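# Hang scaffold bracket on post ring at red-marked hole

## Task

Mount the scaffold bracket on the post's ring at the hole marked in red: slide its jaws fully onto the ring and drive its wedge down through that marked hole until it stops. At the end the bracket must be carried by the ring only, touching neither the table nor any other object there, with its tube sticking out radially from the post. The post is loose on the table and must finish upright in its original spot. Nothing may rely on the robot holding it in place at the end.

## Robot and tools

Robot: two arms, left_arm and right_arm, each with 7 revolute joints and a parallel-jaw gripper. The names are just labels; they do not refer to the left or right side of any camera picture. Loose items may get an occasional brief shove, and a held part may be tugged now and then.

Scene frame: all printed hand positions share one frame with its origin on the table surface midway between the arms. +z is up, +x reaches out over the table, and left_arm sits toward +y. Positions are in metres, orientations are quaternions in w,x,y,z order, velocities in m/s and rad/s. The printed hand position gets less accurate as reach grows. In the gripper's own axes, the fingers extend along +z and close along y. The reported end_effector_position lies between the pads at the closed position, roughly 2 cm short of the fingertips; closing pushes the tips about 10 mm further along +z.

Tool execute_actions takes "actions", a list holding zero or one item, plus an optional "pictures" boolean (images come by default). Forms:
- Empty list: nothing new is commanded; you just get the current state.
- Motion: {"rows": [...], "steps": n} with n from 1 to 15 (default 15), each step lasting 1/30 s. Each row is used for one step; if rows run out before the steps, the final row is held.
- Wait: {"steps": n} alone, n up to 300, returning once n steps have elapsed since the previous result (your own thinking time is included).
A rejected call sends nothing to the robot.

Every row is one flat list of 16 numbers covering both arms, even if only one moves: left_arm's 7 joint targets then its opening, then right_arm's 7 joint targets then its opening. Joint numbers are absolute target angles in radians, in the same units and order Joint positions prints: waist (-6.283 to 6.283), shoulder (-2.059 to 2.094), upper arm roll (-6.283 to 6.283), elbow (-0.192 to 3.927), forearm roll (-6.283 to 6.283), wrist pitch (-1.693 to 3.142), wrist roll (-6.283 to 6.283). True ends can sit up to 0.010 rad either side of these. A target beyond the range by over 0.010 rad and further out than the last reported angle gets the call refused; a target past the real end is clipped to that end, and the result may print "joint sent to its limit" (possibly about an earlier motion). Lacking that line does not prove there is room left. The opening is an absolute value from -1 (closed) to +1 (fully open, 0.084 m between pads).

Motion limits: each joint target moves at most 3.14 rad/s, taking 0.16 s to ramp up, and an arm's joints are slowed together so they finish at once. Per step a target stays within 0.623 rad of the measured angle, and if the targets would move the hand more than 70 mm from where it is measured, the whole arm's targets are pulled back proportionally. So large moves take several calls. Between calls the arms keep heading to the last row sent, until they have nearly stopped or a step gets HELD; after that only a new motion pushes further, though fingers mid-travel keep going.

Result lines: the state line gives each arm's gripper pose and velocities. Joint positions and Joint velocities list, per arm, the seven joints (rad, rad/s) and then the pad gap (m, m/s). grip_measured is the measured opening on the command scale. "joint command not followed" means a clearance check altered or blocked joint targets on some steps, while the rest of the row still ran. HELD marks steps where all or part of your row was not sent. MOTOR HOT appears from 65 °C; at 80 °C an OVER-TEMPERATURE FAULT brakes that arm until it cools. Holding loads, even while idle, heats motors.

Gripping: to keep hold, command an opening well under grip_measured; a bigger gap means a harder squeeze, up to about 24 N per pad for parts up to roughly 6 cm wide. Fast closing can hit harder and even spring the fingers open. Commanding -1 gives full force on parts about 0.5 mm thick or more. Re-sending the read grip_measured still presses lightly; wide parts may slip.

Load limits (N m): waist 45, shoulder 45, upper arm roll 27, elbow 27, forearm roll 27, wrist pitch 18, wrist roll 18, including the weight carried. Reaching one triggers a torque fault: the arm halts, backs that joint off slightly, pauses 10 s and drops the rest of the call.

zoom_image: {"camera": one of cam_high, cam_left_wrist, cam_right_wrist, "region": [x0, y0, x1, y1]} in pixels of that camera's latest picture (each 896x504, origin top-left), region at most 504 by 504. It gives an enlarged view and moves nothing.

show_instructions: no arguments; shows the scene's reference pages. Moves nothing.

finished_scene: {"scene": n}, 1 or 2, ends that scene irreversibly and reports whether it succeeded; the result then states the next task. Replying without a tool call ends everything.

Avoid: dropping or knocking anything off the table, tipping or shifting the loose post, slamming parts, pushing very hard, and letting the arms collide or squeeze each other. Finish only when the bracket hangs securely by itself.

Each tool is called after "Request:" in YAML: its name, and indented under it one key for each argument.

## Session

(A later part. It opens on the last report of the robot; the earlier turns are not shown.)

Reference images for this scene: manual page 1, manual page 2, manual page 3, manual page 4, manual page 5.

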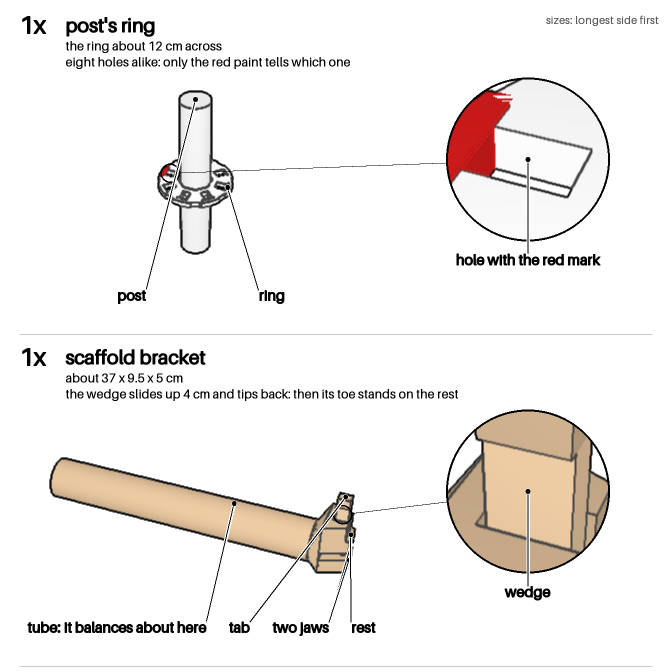

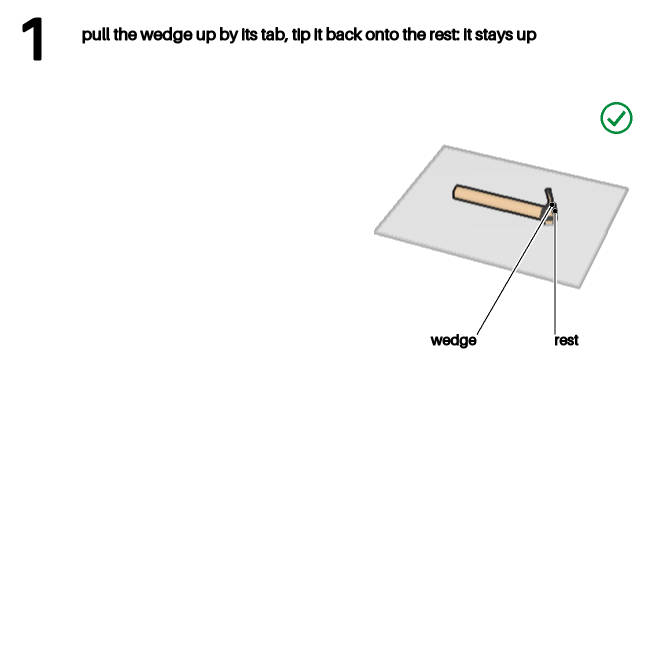

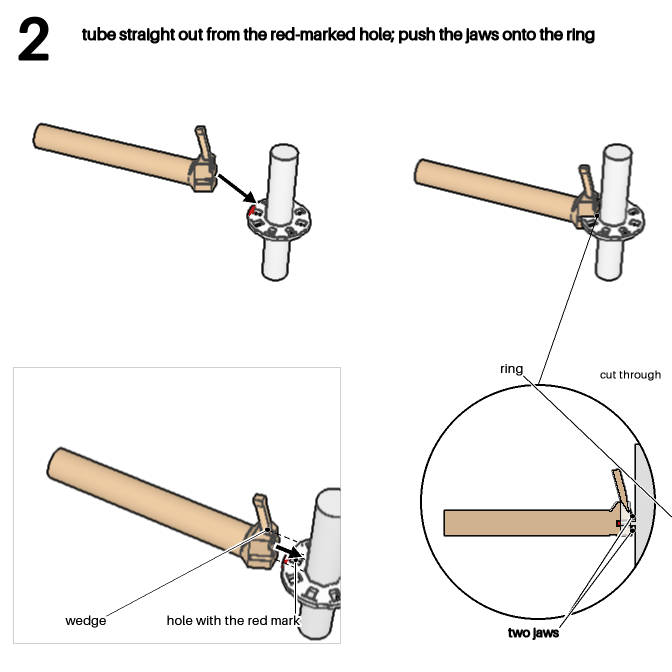

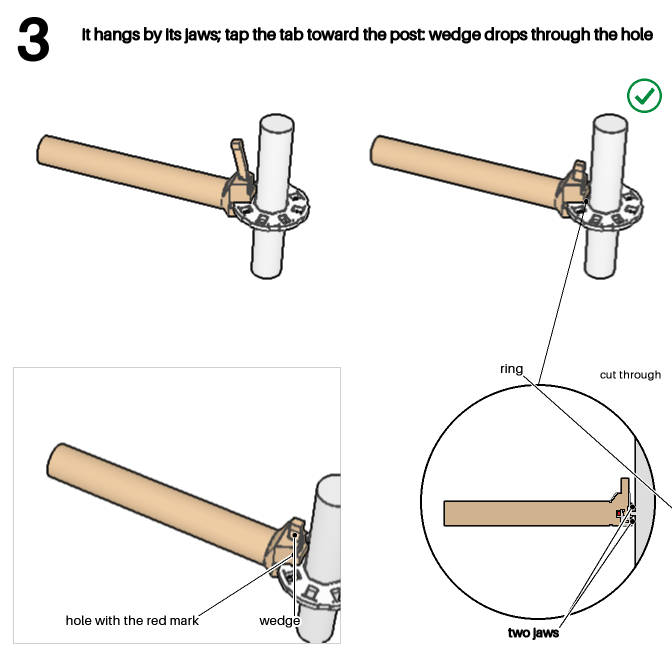

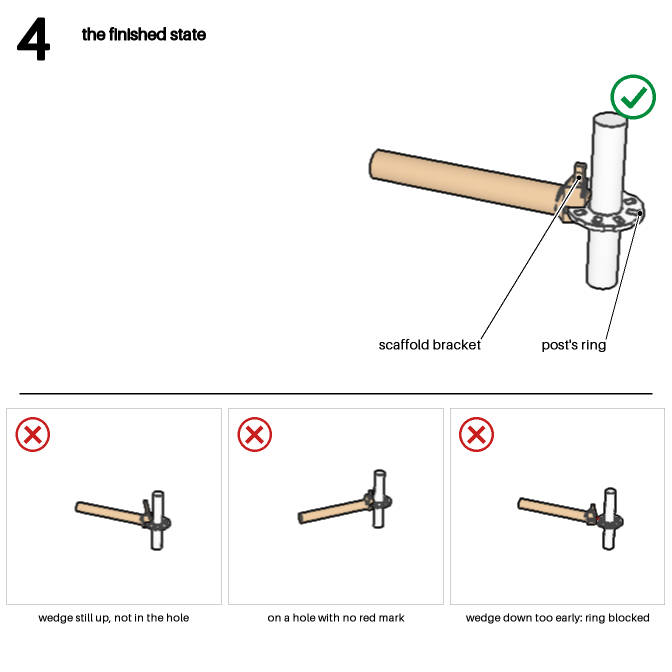

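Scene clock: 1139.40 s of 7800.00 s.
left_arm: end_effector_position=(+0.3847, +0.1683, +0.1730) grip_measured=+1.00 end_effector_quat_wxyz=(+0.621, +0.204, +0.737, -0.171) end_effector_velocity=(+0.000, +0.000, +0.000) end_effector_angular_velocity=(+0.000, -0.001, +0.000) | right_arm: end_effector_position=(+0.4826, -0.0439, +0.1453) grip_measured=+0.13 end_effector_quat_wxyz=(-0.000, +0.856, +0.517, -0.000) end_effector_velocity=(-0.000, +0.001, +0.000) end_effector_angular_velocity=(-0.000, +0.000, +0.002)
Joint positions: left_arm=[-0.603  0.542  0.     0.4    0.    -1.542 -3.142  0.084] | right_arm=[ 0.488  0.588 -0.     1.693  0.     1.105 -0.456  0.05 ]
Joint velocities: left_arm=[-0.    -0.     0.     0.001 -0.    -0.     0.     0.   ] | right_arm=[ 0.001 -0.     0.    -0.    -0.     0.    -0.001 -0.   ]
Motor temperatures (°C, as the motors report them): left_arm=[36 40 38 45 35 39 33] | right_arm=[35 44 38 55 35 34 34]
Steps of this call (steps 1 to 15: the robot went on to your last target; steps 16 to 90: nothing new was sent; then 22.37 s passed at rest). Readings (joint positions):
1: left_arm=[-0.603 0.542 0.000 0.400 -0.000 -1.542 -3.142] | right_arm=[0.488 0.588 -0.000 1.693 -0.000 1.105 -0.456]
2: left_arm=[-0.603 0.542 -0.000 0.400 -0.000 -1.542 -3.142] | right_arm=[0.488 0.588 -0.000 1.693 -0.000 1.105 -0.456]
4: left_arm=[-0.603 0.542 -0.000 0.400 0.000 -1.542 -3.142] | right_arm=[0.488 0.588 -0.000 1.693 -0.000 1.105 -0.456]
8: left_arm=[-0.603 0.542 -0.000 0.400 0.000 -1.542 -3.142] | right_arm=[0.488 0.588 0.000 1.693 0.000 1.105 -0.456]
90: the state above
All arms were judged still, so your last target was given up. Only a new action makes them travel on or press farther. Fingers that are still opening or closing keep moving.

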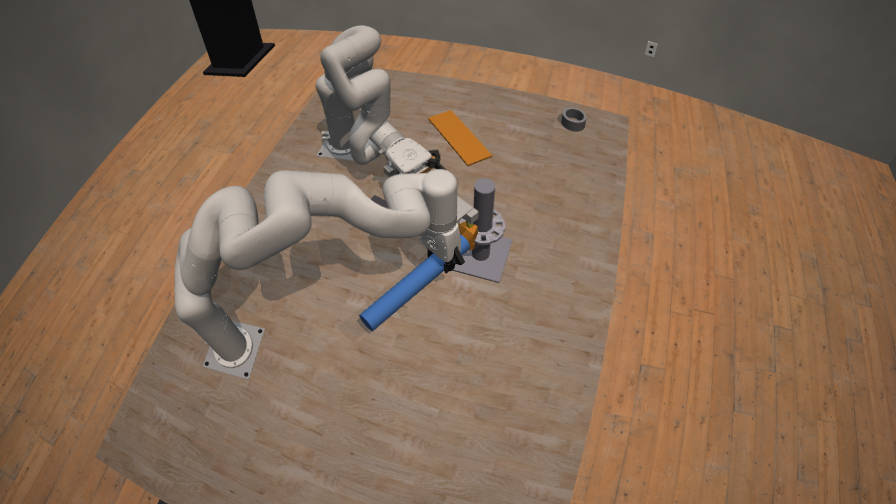

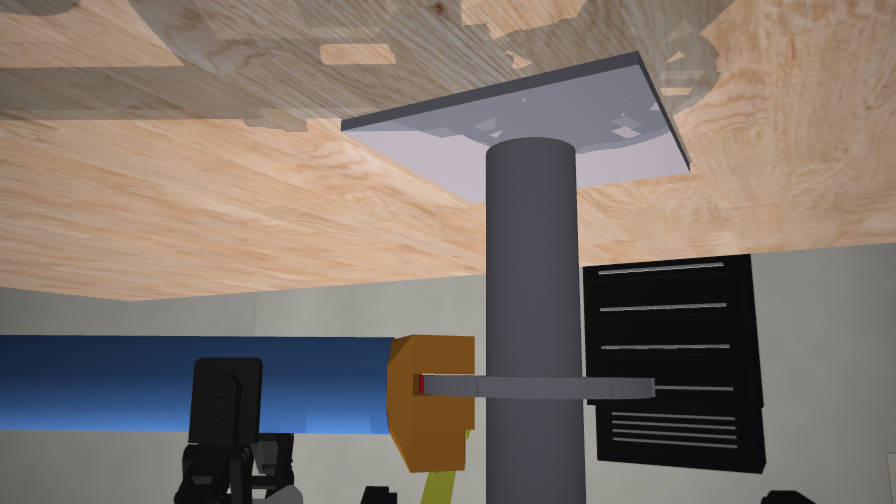

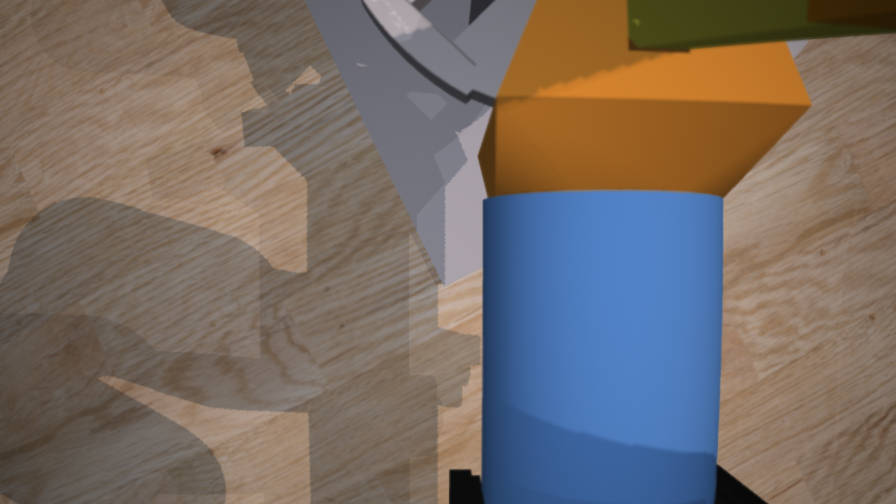

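Request:
execute_actions:
  actions:
    - {"rows": [[-0.5628,0.5606,0,0.605,0.2,-1.3745,-3.187,0,0.4888,0.5902,0,1.6957,0,1.1055,-0.4552,-1]], "steps": 10}
  pictures: false

Request:
execute_actions:
  actions:
    - {"rows": [[-0.5228,0.5791,0,0.81,0.3988,-1.2069,-3.232,-1,0.4891,0.5919,0,1.6984,0,1.1065,-0.4549,-1]], "steps": 15}
  pictures: false

Request:
execute_actions:
  actions:
    - {"steps": 20}

Scene clock: 1259.73 s of 7800.00 s.
left_arm: end_effector_position=(+0.4226, +0.1138, +0.1857) grip_measured=-0.01 end_effector_quat_wxyz=(+0.611, +0.242, +0.718, -0.230) end_effector_velocity=(+0.017, -0.045, -0.011) end_effector_angular_velocity=(+0.021, +0.055, -0.147) | right_arm: end_effector_position=(+0.4828, -0.0434, +0.1453) grip_measured=+0.13 end_effector_quat_wxyz=(-0.000, +0.856, +0.517, -0.000) end_effector_velocity=(+0.000, -0.000, +0.000) end_effector_angular_velocity=(-0.001, -0.001, -0.001)
Joint positions: left_arm=[-0.566  0.558  0.     0.592  0.184 -1.388 -3.183  0.044] | right_arm=[ 0.489  0.59   0.     1.696  0.     1.105 -0.455  0.05 ]
Joint velocities: left_arm=[ 0.034  0.028 -0.001  0.134  0.187  0.16  -0.044 -0.   ] | right_arm=[ 0.     0.    -0.001  0.001 -0.001  0.     0.001  0.   ]
Motor temperatures (°C, as the motors report them): left_arm=[36 40 38 44 35 39 33] | right_arm=[35 44 38 56 35 34 34]
Steps of this call (steps 1 to 90: nothing new was sent; then 117.00 s passed at rest; steps 91 to 100: all 10 steps of this action). Readings (joint positions):
91: left_arm=[-0.603 0.542 0.000 0.400 0.000 -1.542 -3.142] | right_arm=[0.488 0.588 -0.000 1.693 0.000 1.105 -0.456]
92: left_arm=[-0.602 0.543 0.000 0.404 0.005 -1.538 -3.143] | right_arm=[0.488 0.589 -0.000 1.694 -0.000 1.105 -0.455]
94: left_arm=[-0.594 0.547 -0.000 0.443 0.047 -1.502 -3.153] | right_arm=[0.489 0.590 -0.000 1.695 -0.000 1.105 -0.455]
98: left_arm=[-0.570 0.556 0.000 0.575 0.164 -1.405 -3.179] | right_arm=[0.489 0.590 0.000 1.696 0.000 1.105 -0.455]
100: the state above

Scene clock: 1260.23 s of 7800.00 s.
left_arm: end_effector_position=(+0.4581, +0.0620, +0.2042) grip_measured=-1.00 end_effector_quat_wxyz=(+0.596, +0.306, +0.694, -0.264) end_effector_velocity=(+0.004, -0.007, +0.003) end_effector_angular_velocity=(+0.008, -0.006, -0.020) | right_arm: end_effector_position=(+0.4830, -0.0432, +0.1453) grip_measured=+0.13 end_effector_quat_wxyz=(+0.000, +0.856, +0.517, -0.000) end_effector_velocity=(-0.001, +0.001, +0.000) end_effector_angular_velocity=(+0.001, +0.000, +0.001)
Joint positions: left_arm=[-0.523  0.579 -0.     0.806  0.396 -1.209 -3.231  0.   ] | right_arm=[ 0.489  0.592 -0.     1.698 -0.     1.107 -0.455  0.05 ]
Joint velocities: left_arm=[ 0.004  0.002  0.     0.029  0.028  0.024 -0.007  0.   ] | right_arm=[ 0.001 -0.     0.     0.     0.     0.     0.    -0.   ]
Motor temperatures (°C, as the motors report them): left_arm=[36 40 38 44 35 39 33] | right_arm=[35 44 38 56 35 34 34]
Steps of this call (steps 1 to 15: all 15 steps of this action). Readings (joint positions):
1: left_arm=[-0.565 0.559 0.000 0.596 0.189 -1.384 -3.184] | right_arm=[0.489 0.590 0.000 1.696 0.000 1.106 -0.455]
2: left_arm=[-0.563 0.560 0.000 0.601 0.197 -1.377 -3.186] | right_arm=[0.489 0.591 -0.000 1.696 -0.000 1.106 -0.455]
4: left_arm=[-0.555 0.566 -0.000 0.644 0.243 -1.337 -3.197] | right_arm=[0.489 0.591 -0.000 1.697 -0.000 1.106 -0.455]
8: left_arm=[-0.530 0.574 0.000 0.778 0.362 -1.238 -3.224] | right_arm=[0.489 0.592 -0.000 1.698 -0.000 1.107 -0.455]
15: the state above

Scene clock: 1260.90 s of 7800.00 s.
left_arm: end_effector_position=(+0.4589, +0.0614, +0.2051) grip_measured=-1.00 end_effector_quat_wxyz=(+0.596, +0.307, +0.693, -0.264) end_effector_velocity=(-0.000, -0.000, +0.000) end_effector_angular_velocity=(-0.000, -0.000, -0.001) | right_arm: end_effector_position=(+0.4831, -0.0431, +0.1453) grip_measured=+0.13 end_effector_quat_wxyz=(+0.000, +0.856, +0.517, -0.000) end_effector_velocity=(-0.000, +0.000, +0.000) end_effector_angular_velocity=(+0.000, -0.000, -0.000)
Joint positions: left_arm=[-0.523  0.579 -0.     0.81   0.399 -1.207 -3.232  0.   ] | right_arm=[ 0.489  0.592 -0.     1.698 -0.     1.107 -0.455  0.05 ]
Joint velocities: left_arm=[-0.001 -0.     0.     0.001  0.     0.    -0.     0.   ] | right_arm=[ 0.    -0.     0.    -0.     0.    -0.     0.001 -0.   ]
Motor temperatures (°C, as the motors report them): left_arm=[36 40 38 44 35 39 33] | right_arm=[35 44 38 56 35 34 34]
Steps of this call (steps 1 to 15: the robot went on to your last target; steps 16 to 20: nothing new was sent). Readings (joint positions):
1: left_arm=[-0.523 0.579 -0.000 0.807 0.397 -1.209 -3.232] | right_arm=[0.489 0.592 -0.000 1.698 -0.000 1.107 -0.455]
2: left_arm=[-0.523 0.579 -0.000 0.808 0.397 -1.208 -3.232] | right_arm=[0.489 0.592 -0.000 1.698 -0.000 1.107 -0.455]
4: left_arm=[-0.523 0.579 -0.000 0.809 0.398 -1.208 -3.232] | right_arm=[0.489 0.592 -0.000 1.698 -0.000 1.107 -0.455]
8: left_arm=[-0.523 0.579 -0.000 0.809 0.399 -1.207 -3.232] | right_arm=[0.489 0.592 -0.000 1.698 -0.000 1.107 -0.455]
20: the state above
All arms were judged still, so your last target was given up. Only a new action makes them travel on or press farther. Fingers that are still opening or closing keep moving.

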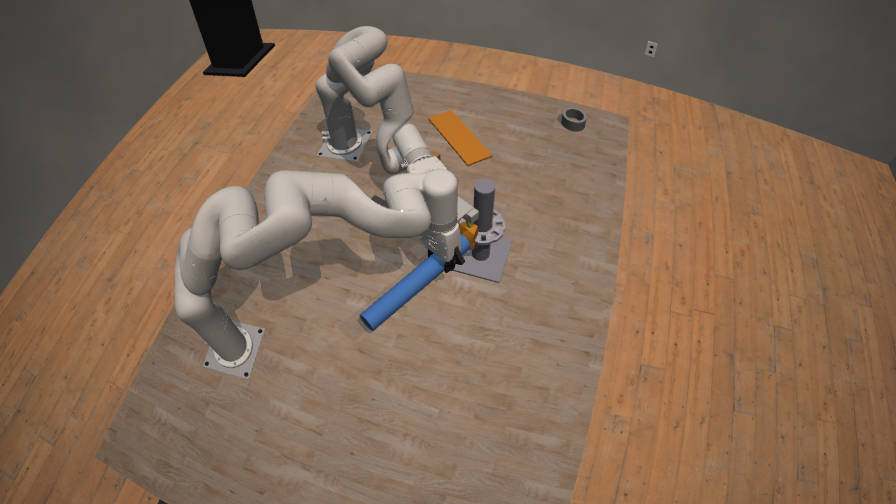

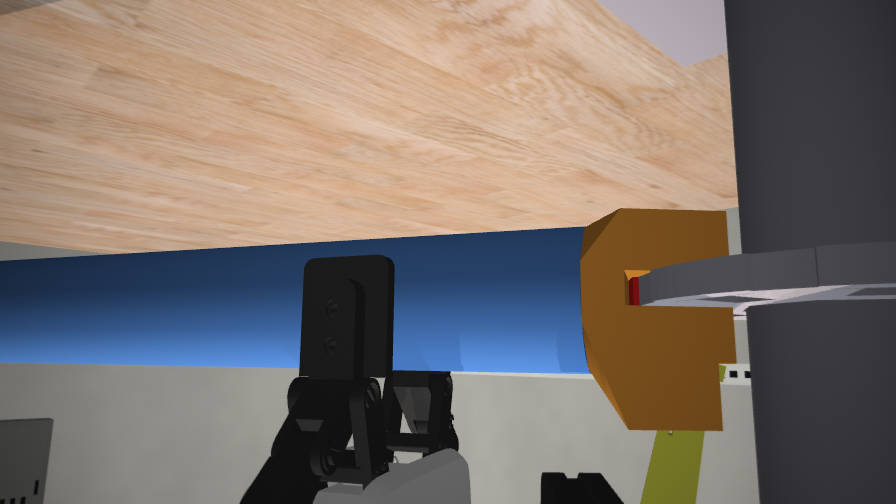

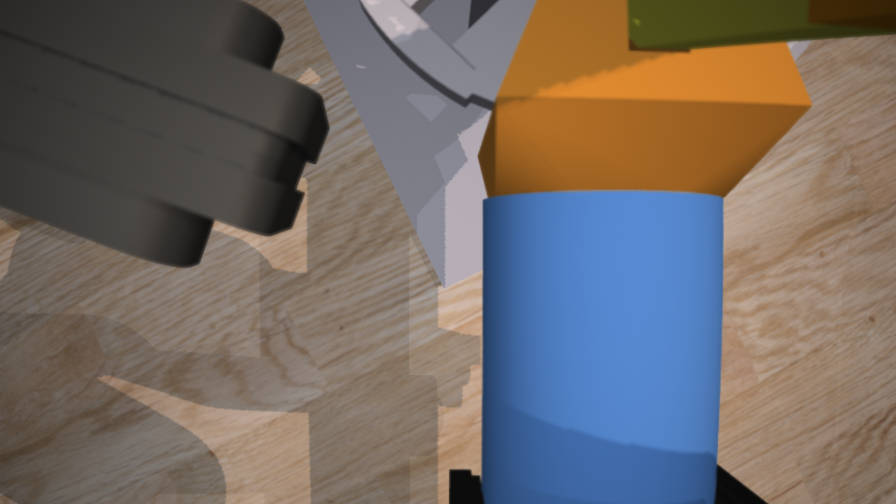

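Request:
execute_actions:
  actions:
    - {"rows": [[-0.5386,0.6278,0,0.9198,0.3922,-1.1487,-3.2528,-1,0.4891,0.5919,0,1.6984,0,1.1065,-0.4549,-1]], "steps": 8}
  pictures: false

Request:
execute_actions:
  actions:
    - {"rows": [[-0.5544,0.6764,0,1.0296,0.3856,-1.0905,-3.2735,-1,0.4891,0.5919,0,1.6984,0,1.1065,-0.4549,-1]], "steps": 15}
  pictures: false

Request:
execute_actions:
  actions:
    - {"steps": 12}

Scene clock: 1279.53 s of 7800.00 s.
left_arm: end_effector_position=(+0.4784, +0.0433, +0.2054) grip_measured=-1.00 end_effector_quat_wxyz=(+0.597, +0.308, +0.692, -0.265) end_effector_velocity=(+0.027, -0.027, -0.007) end_effector_angular_velocity=(+0.008, +0.015, -0.002) | right_arm: end_effector_position=(+0.4831, -0.0431, +0.1453) grip_measured=+0.13 end_effector_quat_wxyz=(+0.000, +0.856, +0.517, -0.000) end_effector_velocity=(+0.000, -0.001, -0.001) end_effector_angular_velocity=(-0.001, +0.000, -0.001)
Joint positions: left_arm=[-0.537  0.622 -0.001  0.908  0.393 -1.156 -3.25   0.   ] | right_arm=[ 0.489  0.592 -0.     1.698 -0.     1.107 -0.455  0.05 ]
Joint velocities: left_arm=[-0.024  0.069  0.001  0.14  -0.009  0.084 -0.031  0.   ] | right_arm=[-0.001  0.001 -0.     0.    -0.    -0.    -0.    -0.   ]
Motor temperatures (°C, as the motors report them): left_arm=[36 40 38 45 35 39 33] | right_arm=[35 44 38 56 35 34 34]
Steps of this call (steps 1 to 90: nothing new was sent; then 15.37 s passed at rest; steps 91 to 98: all 8 steps of this action). Readings (joint positions):
91: left_arm=[-0.523 0.579 0.000 0.810 0.399 -1.207 -3.232] | right_arm=[0.489 0.592 -0.000 1.698 -0.000 1.107 -0.455]
92: left_arm=[-0.523 0.581 0.000 0.814 0.399 -1.204 -3.233] | right_arm=[0.489 0.592 -0.000 1.698 -0.000 1.107 -0.455]
94: left_arm=[-0.528 0.597 0.001 0.850 0.396 -1.185 -3.240] | right_arm=[0.489 0.592 -0.000 1.698 -0.000 1.107 -0.455]
98: the state above

Scene clock: 1280.03 s of 7800.00 s.
left_arm: end_effector_position=(+0.5018, +0.0226, +0.2049) grip_measured=-1.00 end_effector_quat_wxyz=(+0.596, +0.307, +0.693, -0.264) end_effector_velocity=(+0.002, -0.003, +0.002) end_effector_angular_velocity=(-0.003, -0.002, -0.001) | right_arm: end_effector_position=(+0.4831, -0.0431, +0.1453) grip_measured=+0.13 end_effector_quat_wxyz=(+0.000, +0.856, +0.517, -0.000) end_effector_velocity=(-0.000, +0.000, -0.000) end_effector_angular_velocity=(-0.001, +0.000, +0.002)
Joint positions: left_arm=[-0.554  0.676  0.     1.028  0.386 -1.091 -3.273  0.   ] | right_arm=[ 0.489  0.592 -0.     1.698 -0.     1.107 -0.455  0.05 ]
Joint velocities: left_arm=[-0.002  0.004 -0.001  0.014 -0.     0.006 -0.004  0.   ] | right_arm=[ 0.     0.001  0.     0.    -0.001 -0.    -0.001 -0.   ]
Motor temperatures (°C, as the motors report them): left_arm=[36 40 38 45 35 39 33] | right_arm=[35 44 38 56 35 34 34]
Steps of this call (steps 1 to 15: all 15 steps of this action). Readings (joint positions):
1: left_arm=[-0.538 0.624 -0.001 0.912 0.393 -1.153 -3.251] | right_arm=[0.489 0.592 -0.000 1.698 -0.000 1.107 -0.455]
2: left_arm=[-0.539 0.627 -0.000 0.918 0.392 -1.150 -3.253] | right_arm=[0.489 0.592 -0.000 1.698 -0.000 1.107 -0.455]
4: left_arm=[-0.544 0.645 0.001 0.956 0.390 -1.128 -3.260] | right_arm=[0.489 0.592 -0.000 1.698 -0.000 1.107 -0.455]
8: left_arm=[-0.553 0.670 -0.001 1.017 0.386 -1.098 -3.271] | right_arm=[0.489 0.592 -0.000 1.698 -0.000 1.107 -0.455]
15: the state above

Scene clock: 1280.43 s of 7800.00 s.
left_arm: end_effector_position=(+0.5020, +0.0222, +0.2050) grip_measured=-1.00 end_effector_quat_wxyz=(+0.596, +0.307, +0.693, -0.264) end_effector_velocity=(-0.001, -0.000, -0.001) end_effector_angular_velocity=(+0.001, +0.003, -0.000) | right_arm: end_effector_position=(+0.4831, -0.0430, +0.1453) grip_measured=+0.13 end_effector_quat_wxyz=(+0.000, +0.856, +0.517, -0.000) end_effector_velocity=(-0.001, +0.000, -0.001) end_effector_angular_velocity=(-0.000, +0.002, -0.001)
Joint positions: left_arm=[-0.554  0.676  0.     1.03   0.386 -1.091 -3.273  0.   ] | right_arm=[ 0.489  0.592 -0.     1.698 -0.     1.107 -0.455  0.05 ]
Joint velocities: left_arm=[-0.001  0.     0.    -0.002 -0.001  0.    -0.     0.   ] | right_arm=[ 0.001  0.001 -0.    -0.001  0.001  0.     0.001 -0.   ]
Motor temperatures (°C, as the motors report them): left_arm=[36 40 38 45 35 39 33] | right_arm=[35 44 38 56 35 34 34]
Steps of this call (steps 1 to 12: the robot went on to your last target). Readings (joint positions):
1: left_arm=[-0.554 0.676 0.000 1.028 0.386 -1.091 -3.273] | right_arm=[0.489 0.592 -0.000 1.698 -0.000 1.107 -0.455]
2: left_arm=[-0.554 0.676 0.000 1.029 0.386 -1.091 -3.273] | right_arm=[0.489 0.592 -0.000 1.698 -0.000 1.107 -0.455]
4: left_arm=[-0.554 0.676 0.000 1.029 0.386 -1.091 -3.273] | right_arm=[0.489 0.592 -0.000 1.698 -0.000 1.107 -0.455]
8: left_arm=[-0.554 0.676 0.000 1.029 0.386 -1.091 -3.273] | right_arm=[0.489 0.592 -0.000 1.698 -0.000 1.107 -0.455]
12: the state above

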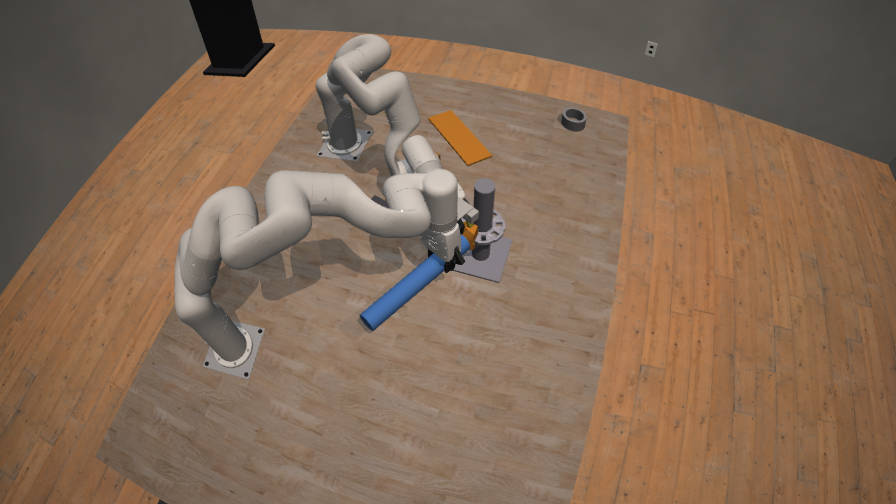

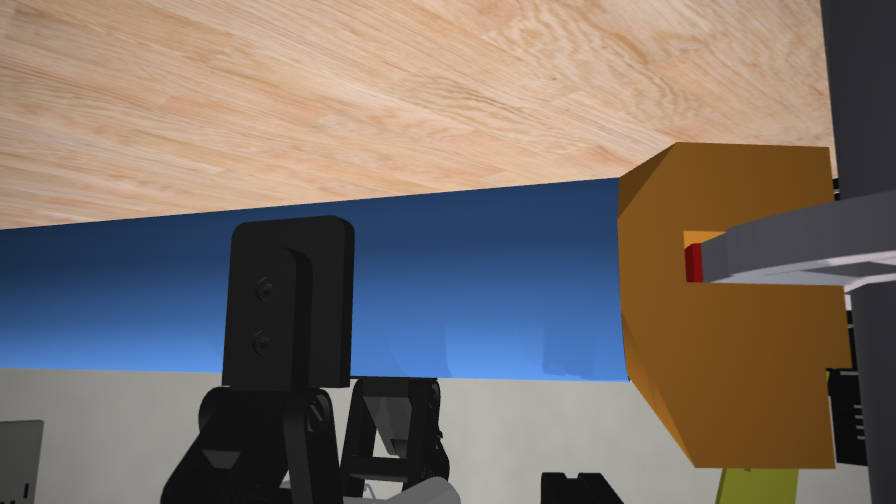

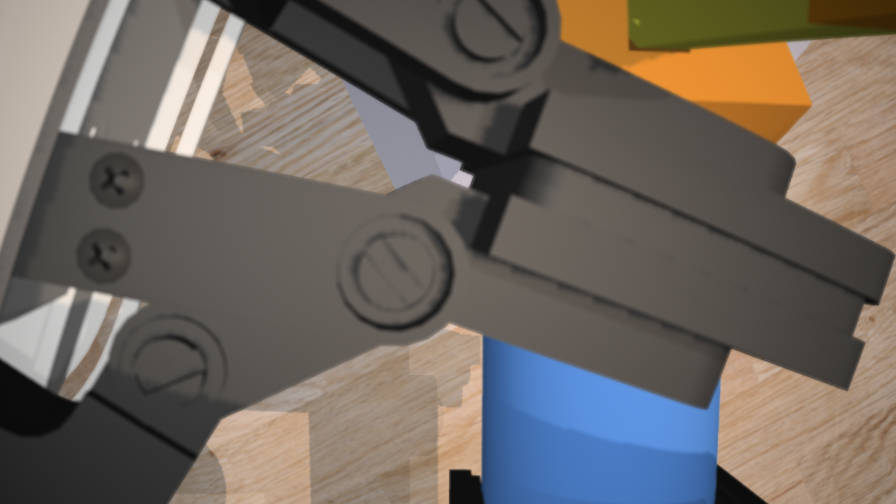

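Request:
execute_actions:
  actions:
    - {"rows": [[-0.5391,0.6764,0,1.0301,0.4027,-1.0921,-3.2792,-1,0.4891,0.5919,0,1.6984,0,1.1065,-0.4549,-1]], "steps": 6}
  pictures: false

Request:
execute_actions:
  actions:
    - {"rows": [[-0.5314,0.6764,0,1.0304,0.4112,-1.0928,-3.2821,-1,0.4891,0.5919,0,1.6984,0,1.1065,-0.4549,-1],[-0.5314,0.6764,0,1.0304,0.4112,-1.0928,-3.2821,-1,0.4891,0.5919,0,1.6984,0,1.1065,-0.4549,-1],[-0.5314,0.6764,0,1.0304,0.4112,-1.0928,-3.2821,-1,0.4891,0.5919,0,1.6984,0,1.1065,-0.4549,-1],[-0.5314,0.6764,0,1.0304,0.4112,-1.0928,-3.2821,-1,0.4891,0.5919,0,1.6984,0,1.1065,-0.4549,-1],[-0.5237,0.6764,0,1.0306,0.4197,-1.0936,-3.285,-1,0.4891,0.5919,0,1.6984,0,1.1065,-0.4549,-1]], "steps": 15}

Scene clock: 1303.43 s of 7800.00 s.
left_arm: end_effector_position=(+0.5050, +0.0275, +0.2050) grip_measured=-1.00 end_effector_quat_wxyz=(+0.596, +0.307, +0.693, -0.264) end_effector_velocity=(+0.012, +0.020, -0.001) end_effector_angular_velocity=(+0.005, -0.002, +0.018) | right_arm: end_effector_position=(+0.4831, -0.0430, +0.1453) grip_measured=+0.13 end_effector_quat_wxyz=(-0.000, +0.856, +0.517, -0.000) end_effector_velocity=(+0.000, -0.000, +0.000) end_effector_angular_velocity=(+0.000, -0.001, +0.001)
Joint positions: left_arm=[-0.541  0.676  0.001  1.03   0.4   -1.092 -3.278  0.   ] | right_arm=[ 0.489  0.592 -0.     1.698 -0.     1.107 -0.455  0.05 ]
Joint velocities: left_arm=[ 0.039  0.     0.01   0.001  0.031 -0.003 -0.011  0.   ] | right_arm=[-0.001 -0.     0.     0.    -0.    -0.    -0.001  0.   ]
Motor temperatures (°C, as the motors report them): left_arm=[36 40 38 46 35 39 33] | right_arm=[35 45 38 56 35 34 34]
Steps of this call (steps 1 to 15: the robot went on to your last target; steps 16 to 90: nothing new was sent; then 19.80 s passed at rest; steps 91 to 96: all 6 steps of this action). Readings (joint positions):
91: left_arm=[-0.554 0.676 -0.000 1.030 0.386 -1.091 -3.274] | right_arm=[0.489 0.592 -0.000 1.698 -0.000 1.107 -0.455]
92: left_arm=[-0.552 0.676 -0.001 1.030 0.389 -1.091 -3.275] | right_arm=[0.489 0.592 -0.000 1.698 -0.000 1.107 -0.455]
94: left_arm=[-0.545 0.676 -0.001 1.030 0.397 -1.092 -3.277] | right_arm=[0.489 0.592 -0.000 1.698 -0.000 1.107 -0.455]
96: the state above

Scene clock: 1303.93 s of 7800.00 s.
left_arm: end_effector_position=(+0.5073, +0.0326, +0.2051) grip_measured=-1.00 end_effector_quat_wxyz=(+0.596, +0.307, +0.693, -0.264) end_effector_velocity=(+0.000, +0.002, -0.001) end_effector_angular_velocity=(+0.001, +0.002, +0.001) | right_arm: end_effector_position=(+0.4831, -0.0430, +0.1453) grip_measured=+0.13 end_effector_quat_wxyz=(-0.000, +0.856, +0.517, +0.000) end_effector_velocity=(+0.000, +0.000, +0.000) end_effector_angular_velocity=(+0.001, -0.000, +0.002)
Joint positions: left_arm=[-0.524  0.676 -0.     1.031  0.419 -1.094 -3.285  0.   ] | right_arm=[ 0.489  0.592  0.     1.698 -0.     1.107 -0.455  0.05 ]
Joint velocities: left_arm=[ 0.003  0.     0.    -0.002  0.002 -0.    -0.001  0.   ] | right_arm=[-0.    -0.    -0.     0.     0.001  0.    -0.002  0.   ]
Motor temperatures (°C, as the motors report them): left_arm=[36 40 38 46 35 39 33] | right_arm=[35 45 38 56 35 34 34]
Steps of this call (steps 1 to 15: all 15 steps of this action). Readings (joint positions):
1: left_arm=[-0.540 0.676 0.001 1.030 0.401 -1.092 -3.279] | right_arm=[0.489 0.592 -0.000 1.698 -0.000 1.107 -0.455]
2: left_arm=[-0.538 0.676 0.000 1.030 0.403 -1.092 -3.279] | right_arm=[0.489 0.592 -0.000 1.698 -0.000 1.107 -0.455]
4: left_arm=[-0.535 0.676 -0.000 1.030 0.408 -1.093 -3.281] | right_arm=[0.489 0.592 -0.000 1.698 -0.000 1.107 -0.455]
8: left_arm=[-0.527 0.676 -0.000 1.030 0.416 -1.093 -3.284] | right_arm=[0.489 0.592 0.000 1.698 0.000 1.107 -0.455]
15: the state above

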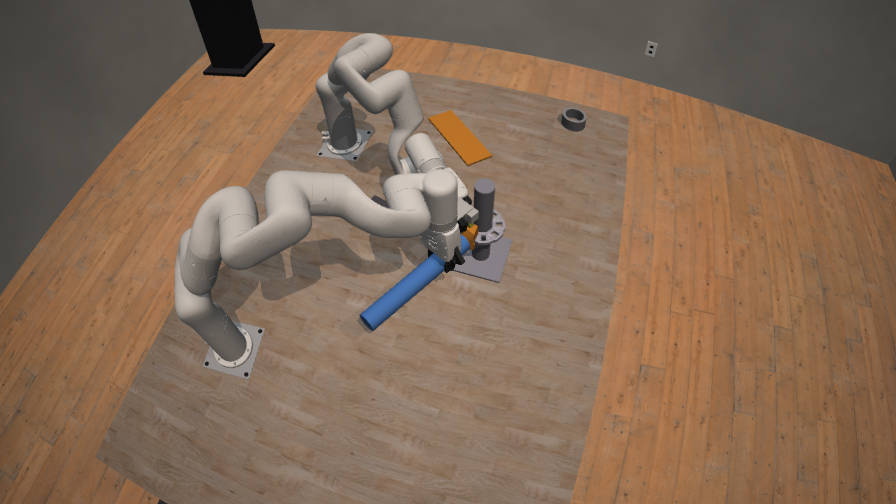

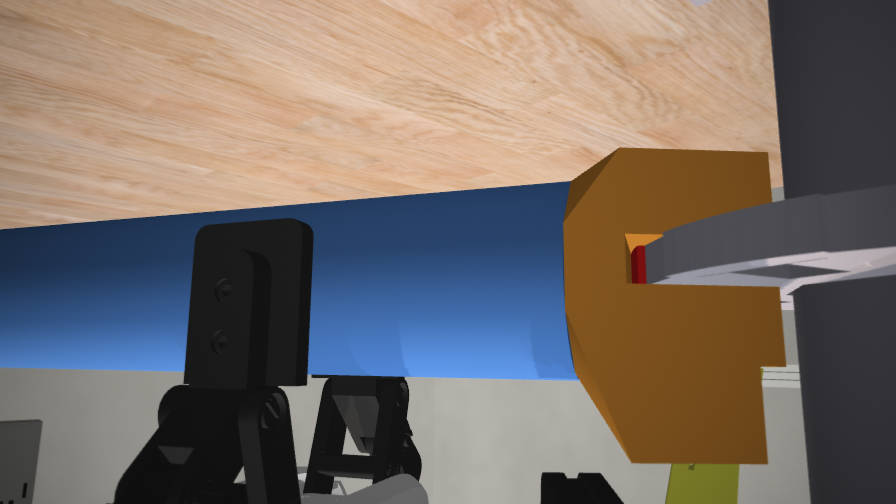

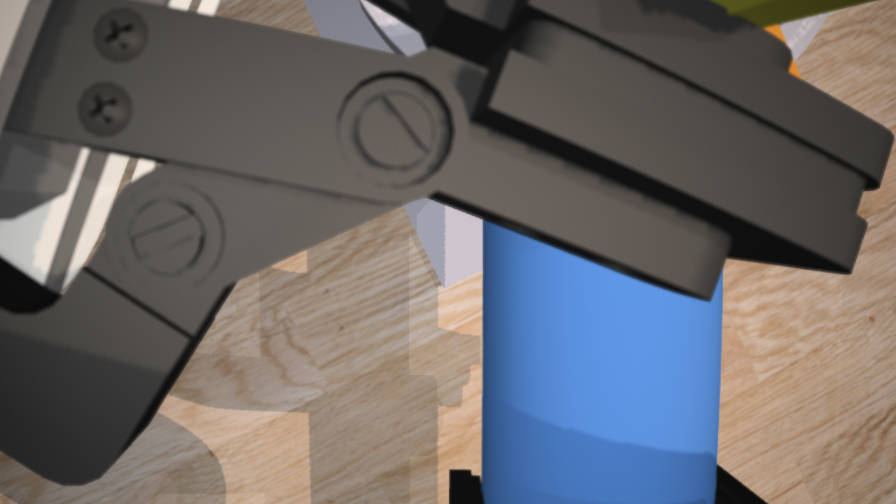

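Request:
execute_actions:
  actions:
    - {"rows": [[-0.516,0.6764,0,1.0309,0.4282,-1.0944,-3.2879,-1,0.4891,0.5919,0,1.6984,0,1.1065,-0.4549,-1]], "steps": 15}

Scene clock: 1315.23 s of 7800.00 s.
left_arm: end_effector_position=(+0.5088, +0.0356, +0.2051) grip_measured=-1.00 end_effector_quat_wxyz=(+0.596, +0.307, +0.693, -0.264) end_effector_velocity=(-0.000, -0.000, +0.000) end_effector_angular_velocity=(-0.001, -0.000, -0.001) | right_arm: end_effector_position=(+0.4830, -0.0430, +0.1453) grip_measured=+0.13 end_effector_quat_wxyz=(+0.000, +0.856, +0.517, -0.000) end_effector_velocity=(+0.000, -0.000, +0.000) end_effector_angular_velocity=(+0.001, +0.000, -0.002)
Joint positions: left_arm=[-0.516  0.676  0.     1.031  0.428 -1.094 -3.288  0.   ] | right_arm=[ 0.489  0.592  0.     1.698 -0.     1.106 -0.455  0.05 ]
Joint velocities: left_arm=[-0.     0.    -0.     0.001  0.    -0.    -0.     0.   ] | right_arm=[-0.001  0.    -0.     0.     0.001 -0.     0.     0.   ]
Motor temperatures (°C, as the motors report them): left_arm=[36 40 38 46 35 39 33] | right_arm=[35 45 38 57 35 34 34]
Steps of this call (steps 1 to 15: the robot went on to your last target; steps 16 to 90: nothing new was sent; then 7.80 s passed at rest; steps 91 to 105: all 15 steps of this action). Readings (joint positions):
91: left_arm=[-0.524 0.676 -0.000 1.031 0.420 -1.094 -3.285] | right_arm=[0.489 0.592 -0.000 1.698 -0.000 1.106 -0.455]
92: left_arm=[-0.522 0.676 -0.000 1.031 0.422 -1.094 -3.286] | right_arm=[0.489 0.592 -0.000 1.698 -0.000 1.106 -0.455]
94: left_arm=[-0.519 0.676 -0.000 1.031 0.425 -1.094 -3.287] | right_arm=[0.489 0.592 -0.000 1.698 -0.000 1.107 -0.455]
98: left_arm=[-0.516 0.676 0.000 1.031 0.428 -1.094 -3.288] | right_arm=[0.489 0.592 -0.000 1.698 -0.000 1.107 -0.455]
105: the state above

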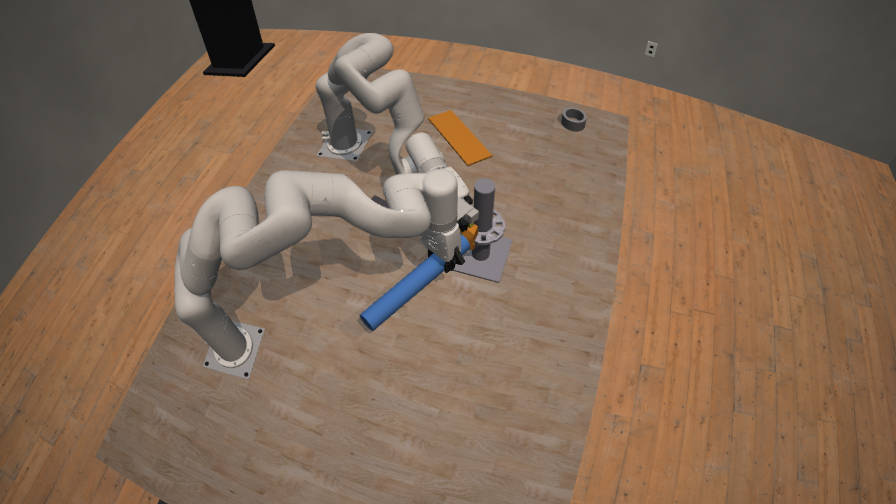

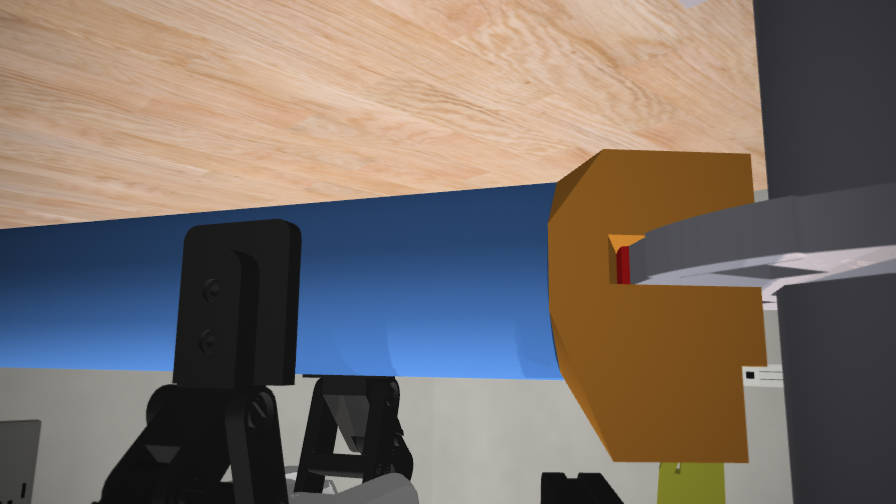

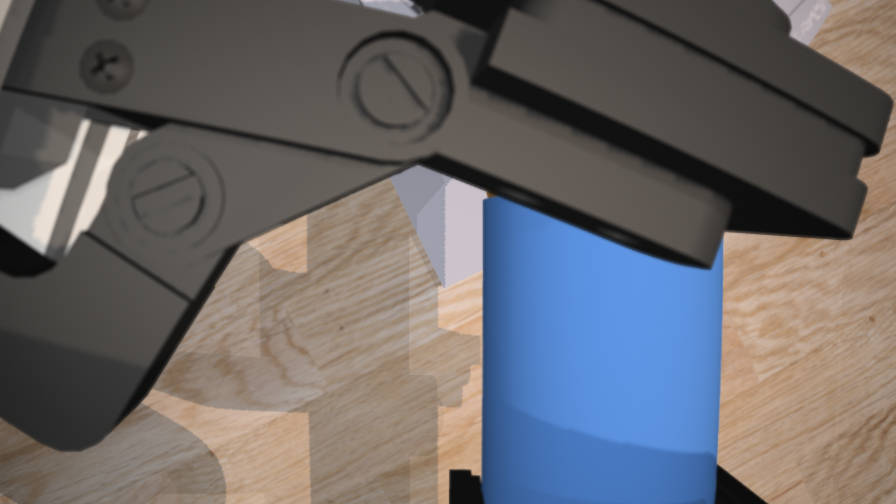

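Request:
execute_actions:
  actions:
    - {"rows": [[-0.5099,0.6764,0,1.0311,0.4351,-1.095,-3.2902,-1,0.4891,0.5919,0,1.6984,0,1.1065,-0.4549,-1]], "steps": 15}

Scene clock: 1320.87 s of 7800.00 s.
left_arm: end_effector_position=(+0.5098, +0.0376, +0.2051) grip_measured=-1.00 end_effector_quat_wxyz=(+0.596, +0.307, +0.693, -0.264) end_effector_velocity=(+0.001, +0.001, -0.000) end_effector_angular_velocity=(+0.001, -0.001, +0.002) | right_arm: end_effector_position=(+0.4830, -0.0430, +0.1453) grip_measured=+0.13 end_effector_quat_wxyz=(-0.000, +0.856, +0.517, -0.000) end_effector_velocity=(+0.001, -0.001, +0.000) end_effector_angular_velocity=(+0.001, -0.000, -0.001)
Joint positions: left_arm=[-0.51   0.676 -0.     1.031  0.435 -1.095 -3.29   0.   ] | right_arm=[ 0.489  0.592  0.     1.698 -0.     1.106 -0.455  0.05 ]
Joint velocities: left_arm=[ 0.002 -0.     0.001 -0.    -0.    -0.     0.001  0.   ] | right_arm=[-0.001 -0.001 -0.    -0.     0.001 -0.    -0.001  0.   ]
Motor temperatures (°C, as the motors report them): left_arm=[36 40 38 46 35 39 33] | right_arm=[35 45 38 57 35 34 34]
Steps of this call (steps 1 to 15: the robot went on to your last target; steps 16 to 90: nothing new was sent; then 2.13 s passed at rest; steps 91 to 105: all 15 steps of this action). Readings (joint positions):
91: left_arm=[-0.516 0.676 -0.000 1.031 0.428 -1.094 -3.288] | right_arm=[0.489 0.592 -0.000 1.698 -0.000 1.107 -0.455]
92: left_arm=[-0.515 0.676 -0.000 1.031 0.430 -1.095 -3.288] | right_arm=[0.489 0.592 0.000 1.698 -0.000 1.106 -0.455]
94: left_arm=[-0.512 0.676 -0.000 1.031 0.433 -1.095 -3.289] | right_arm=[0.489 0.592 -0.000 1.698 0.000 1.107 -0.455]
98: left_arm=[-0.510 0.676 0.000 1.031 0.435 -1.095 -3.290] | right_arm=[0.489 0.592 0.000 1.698 0.000 1.106 -0.455]
105: the state above

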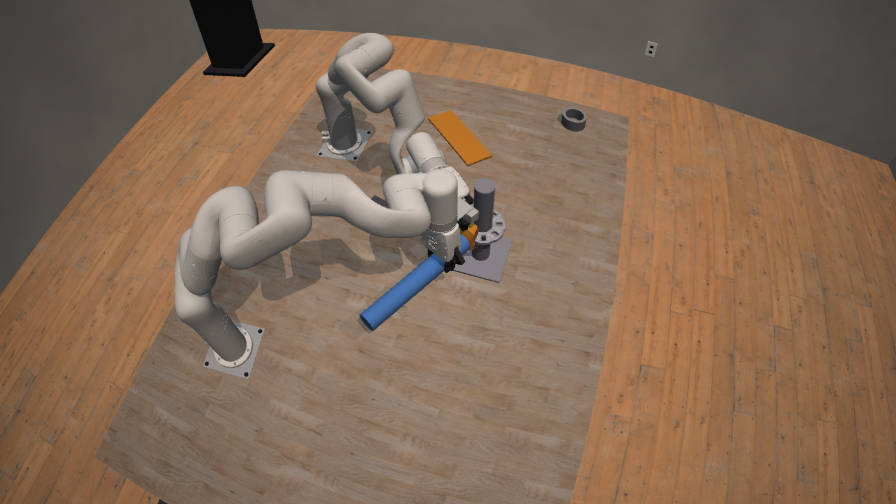

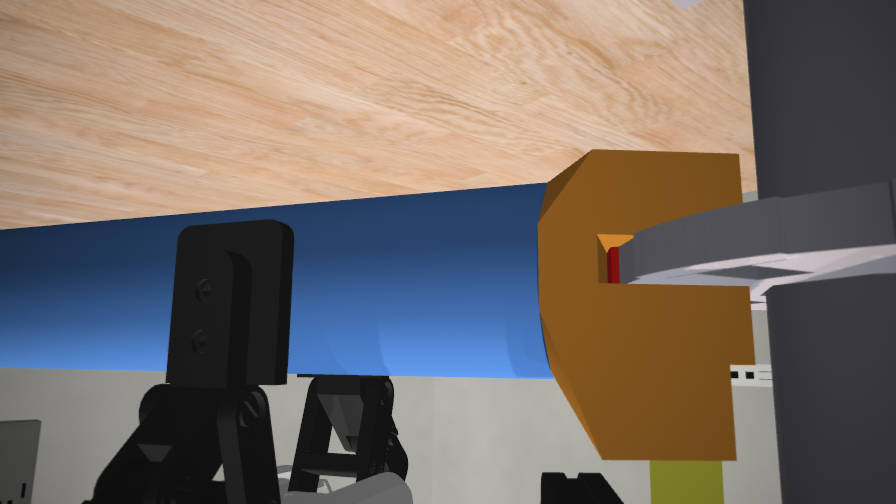

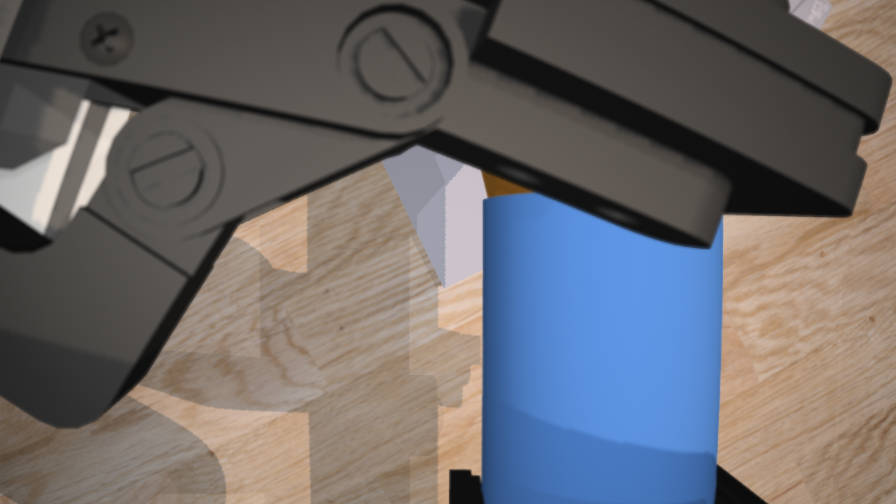

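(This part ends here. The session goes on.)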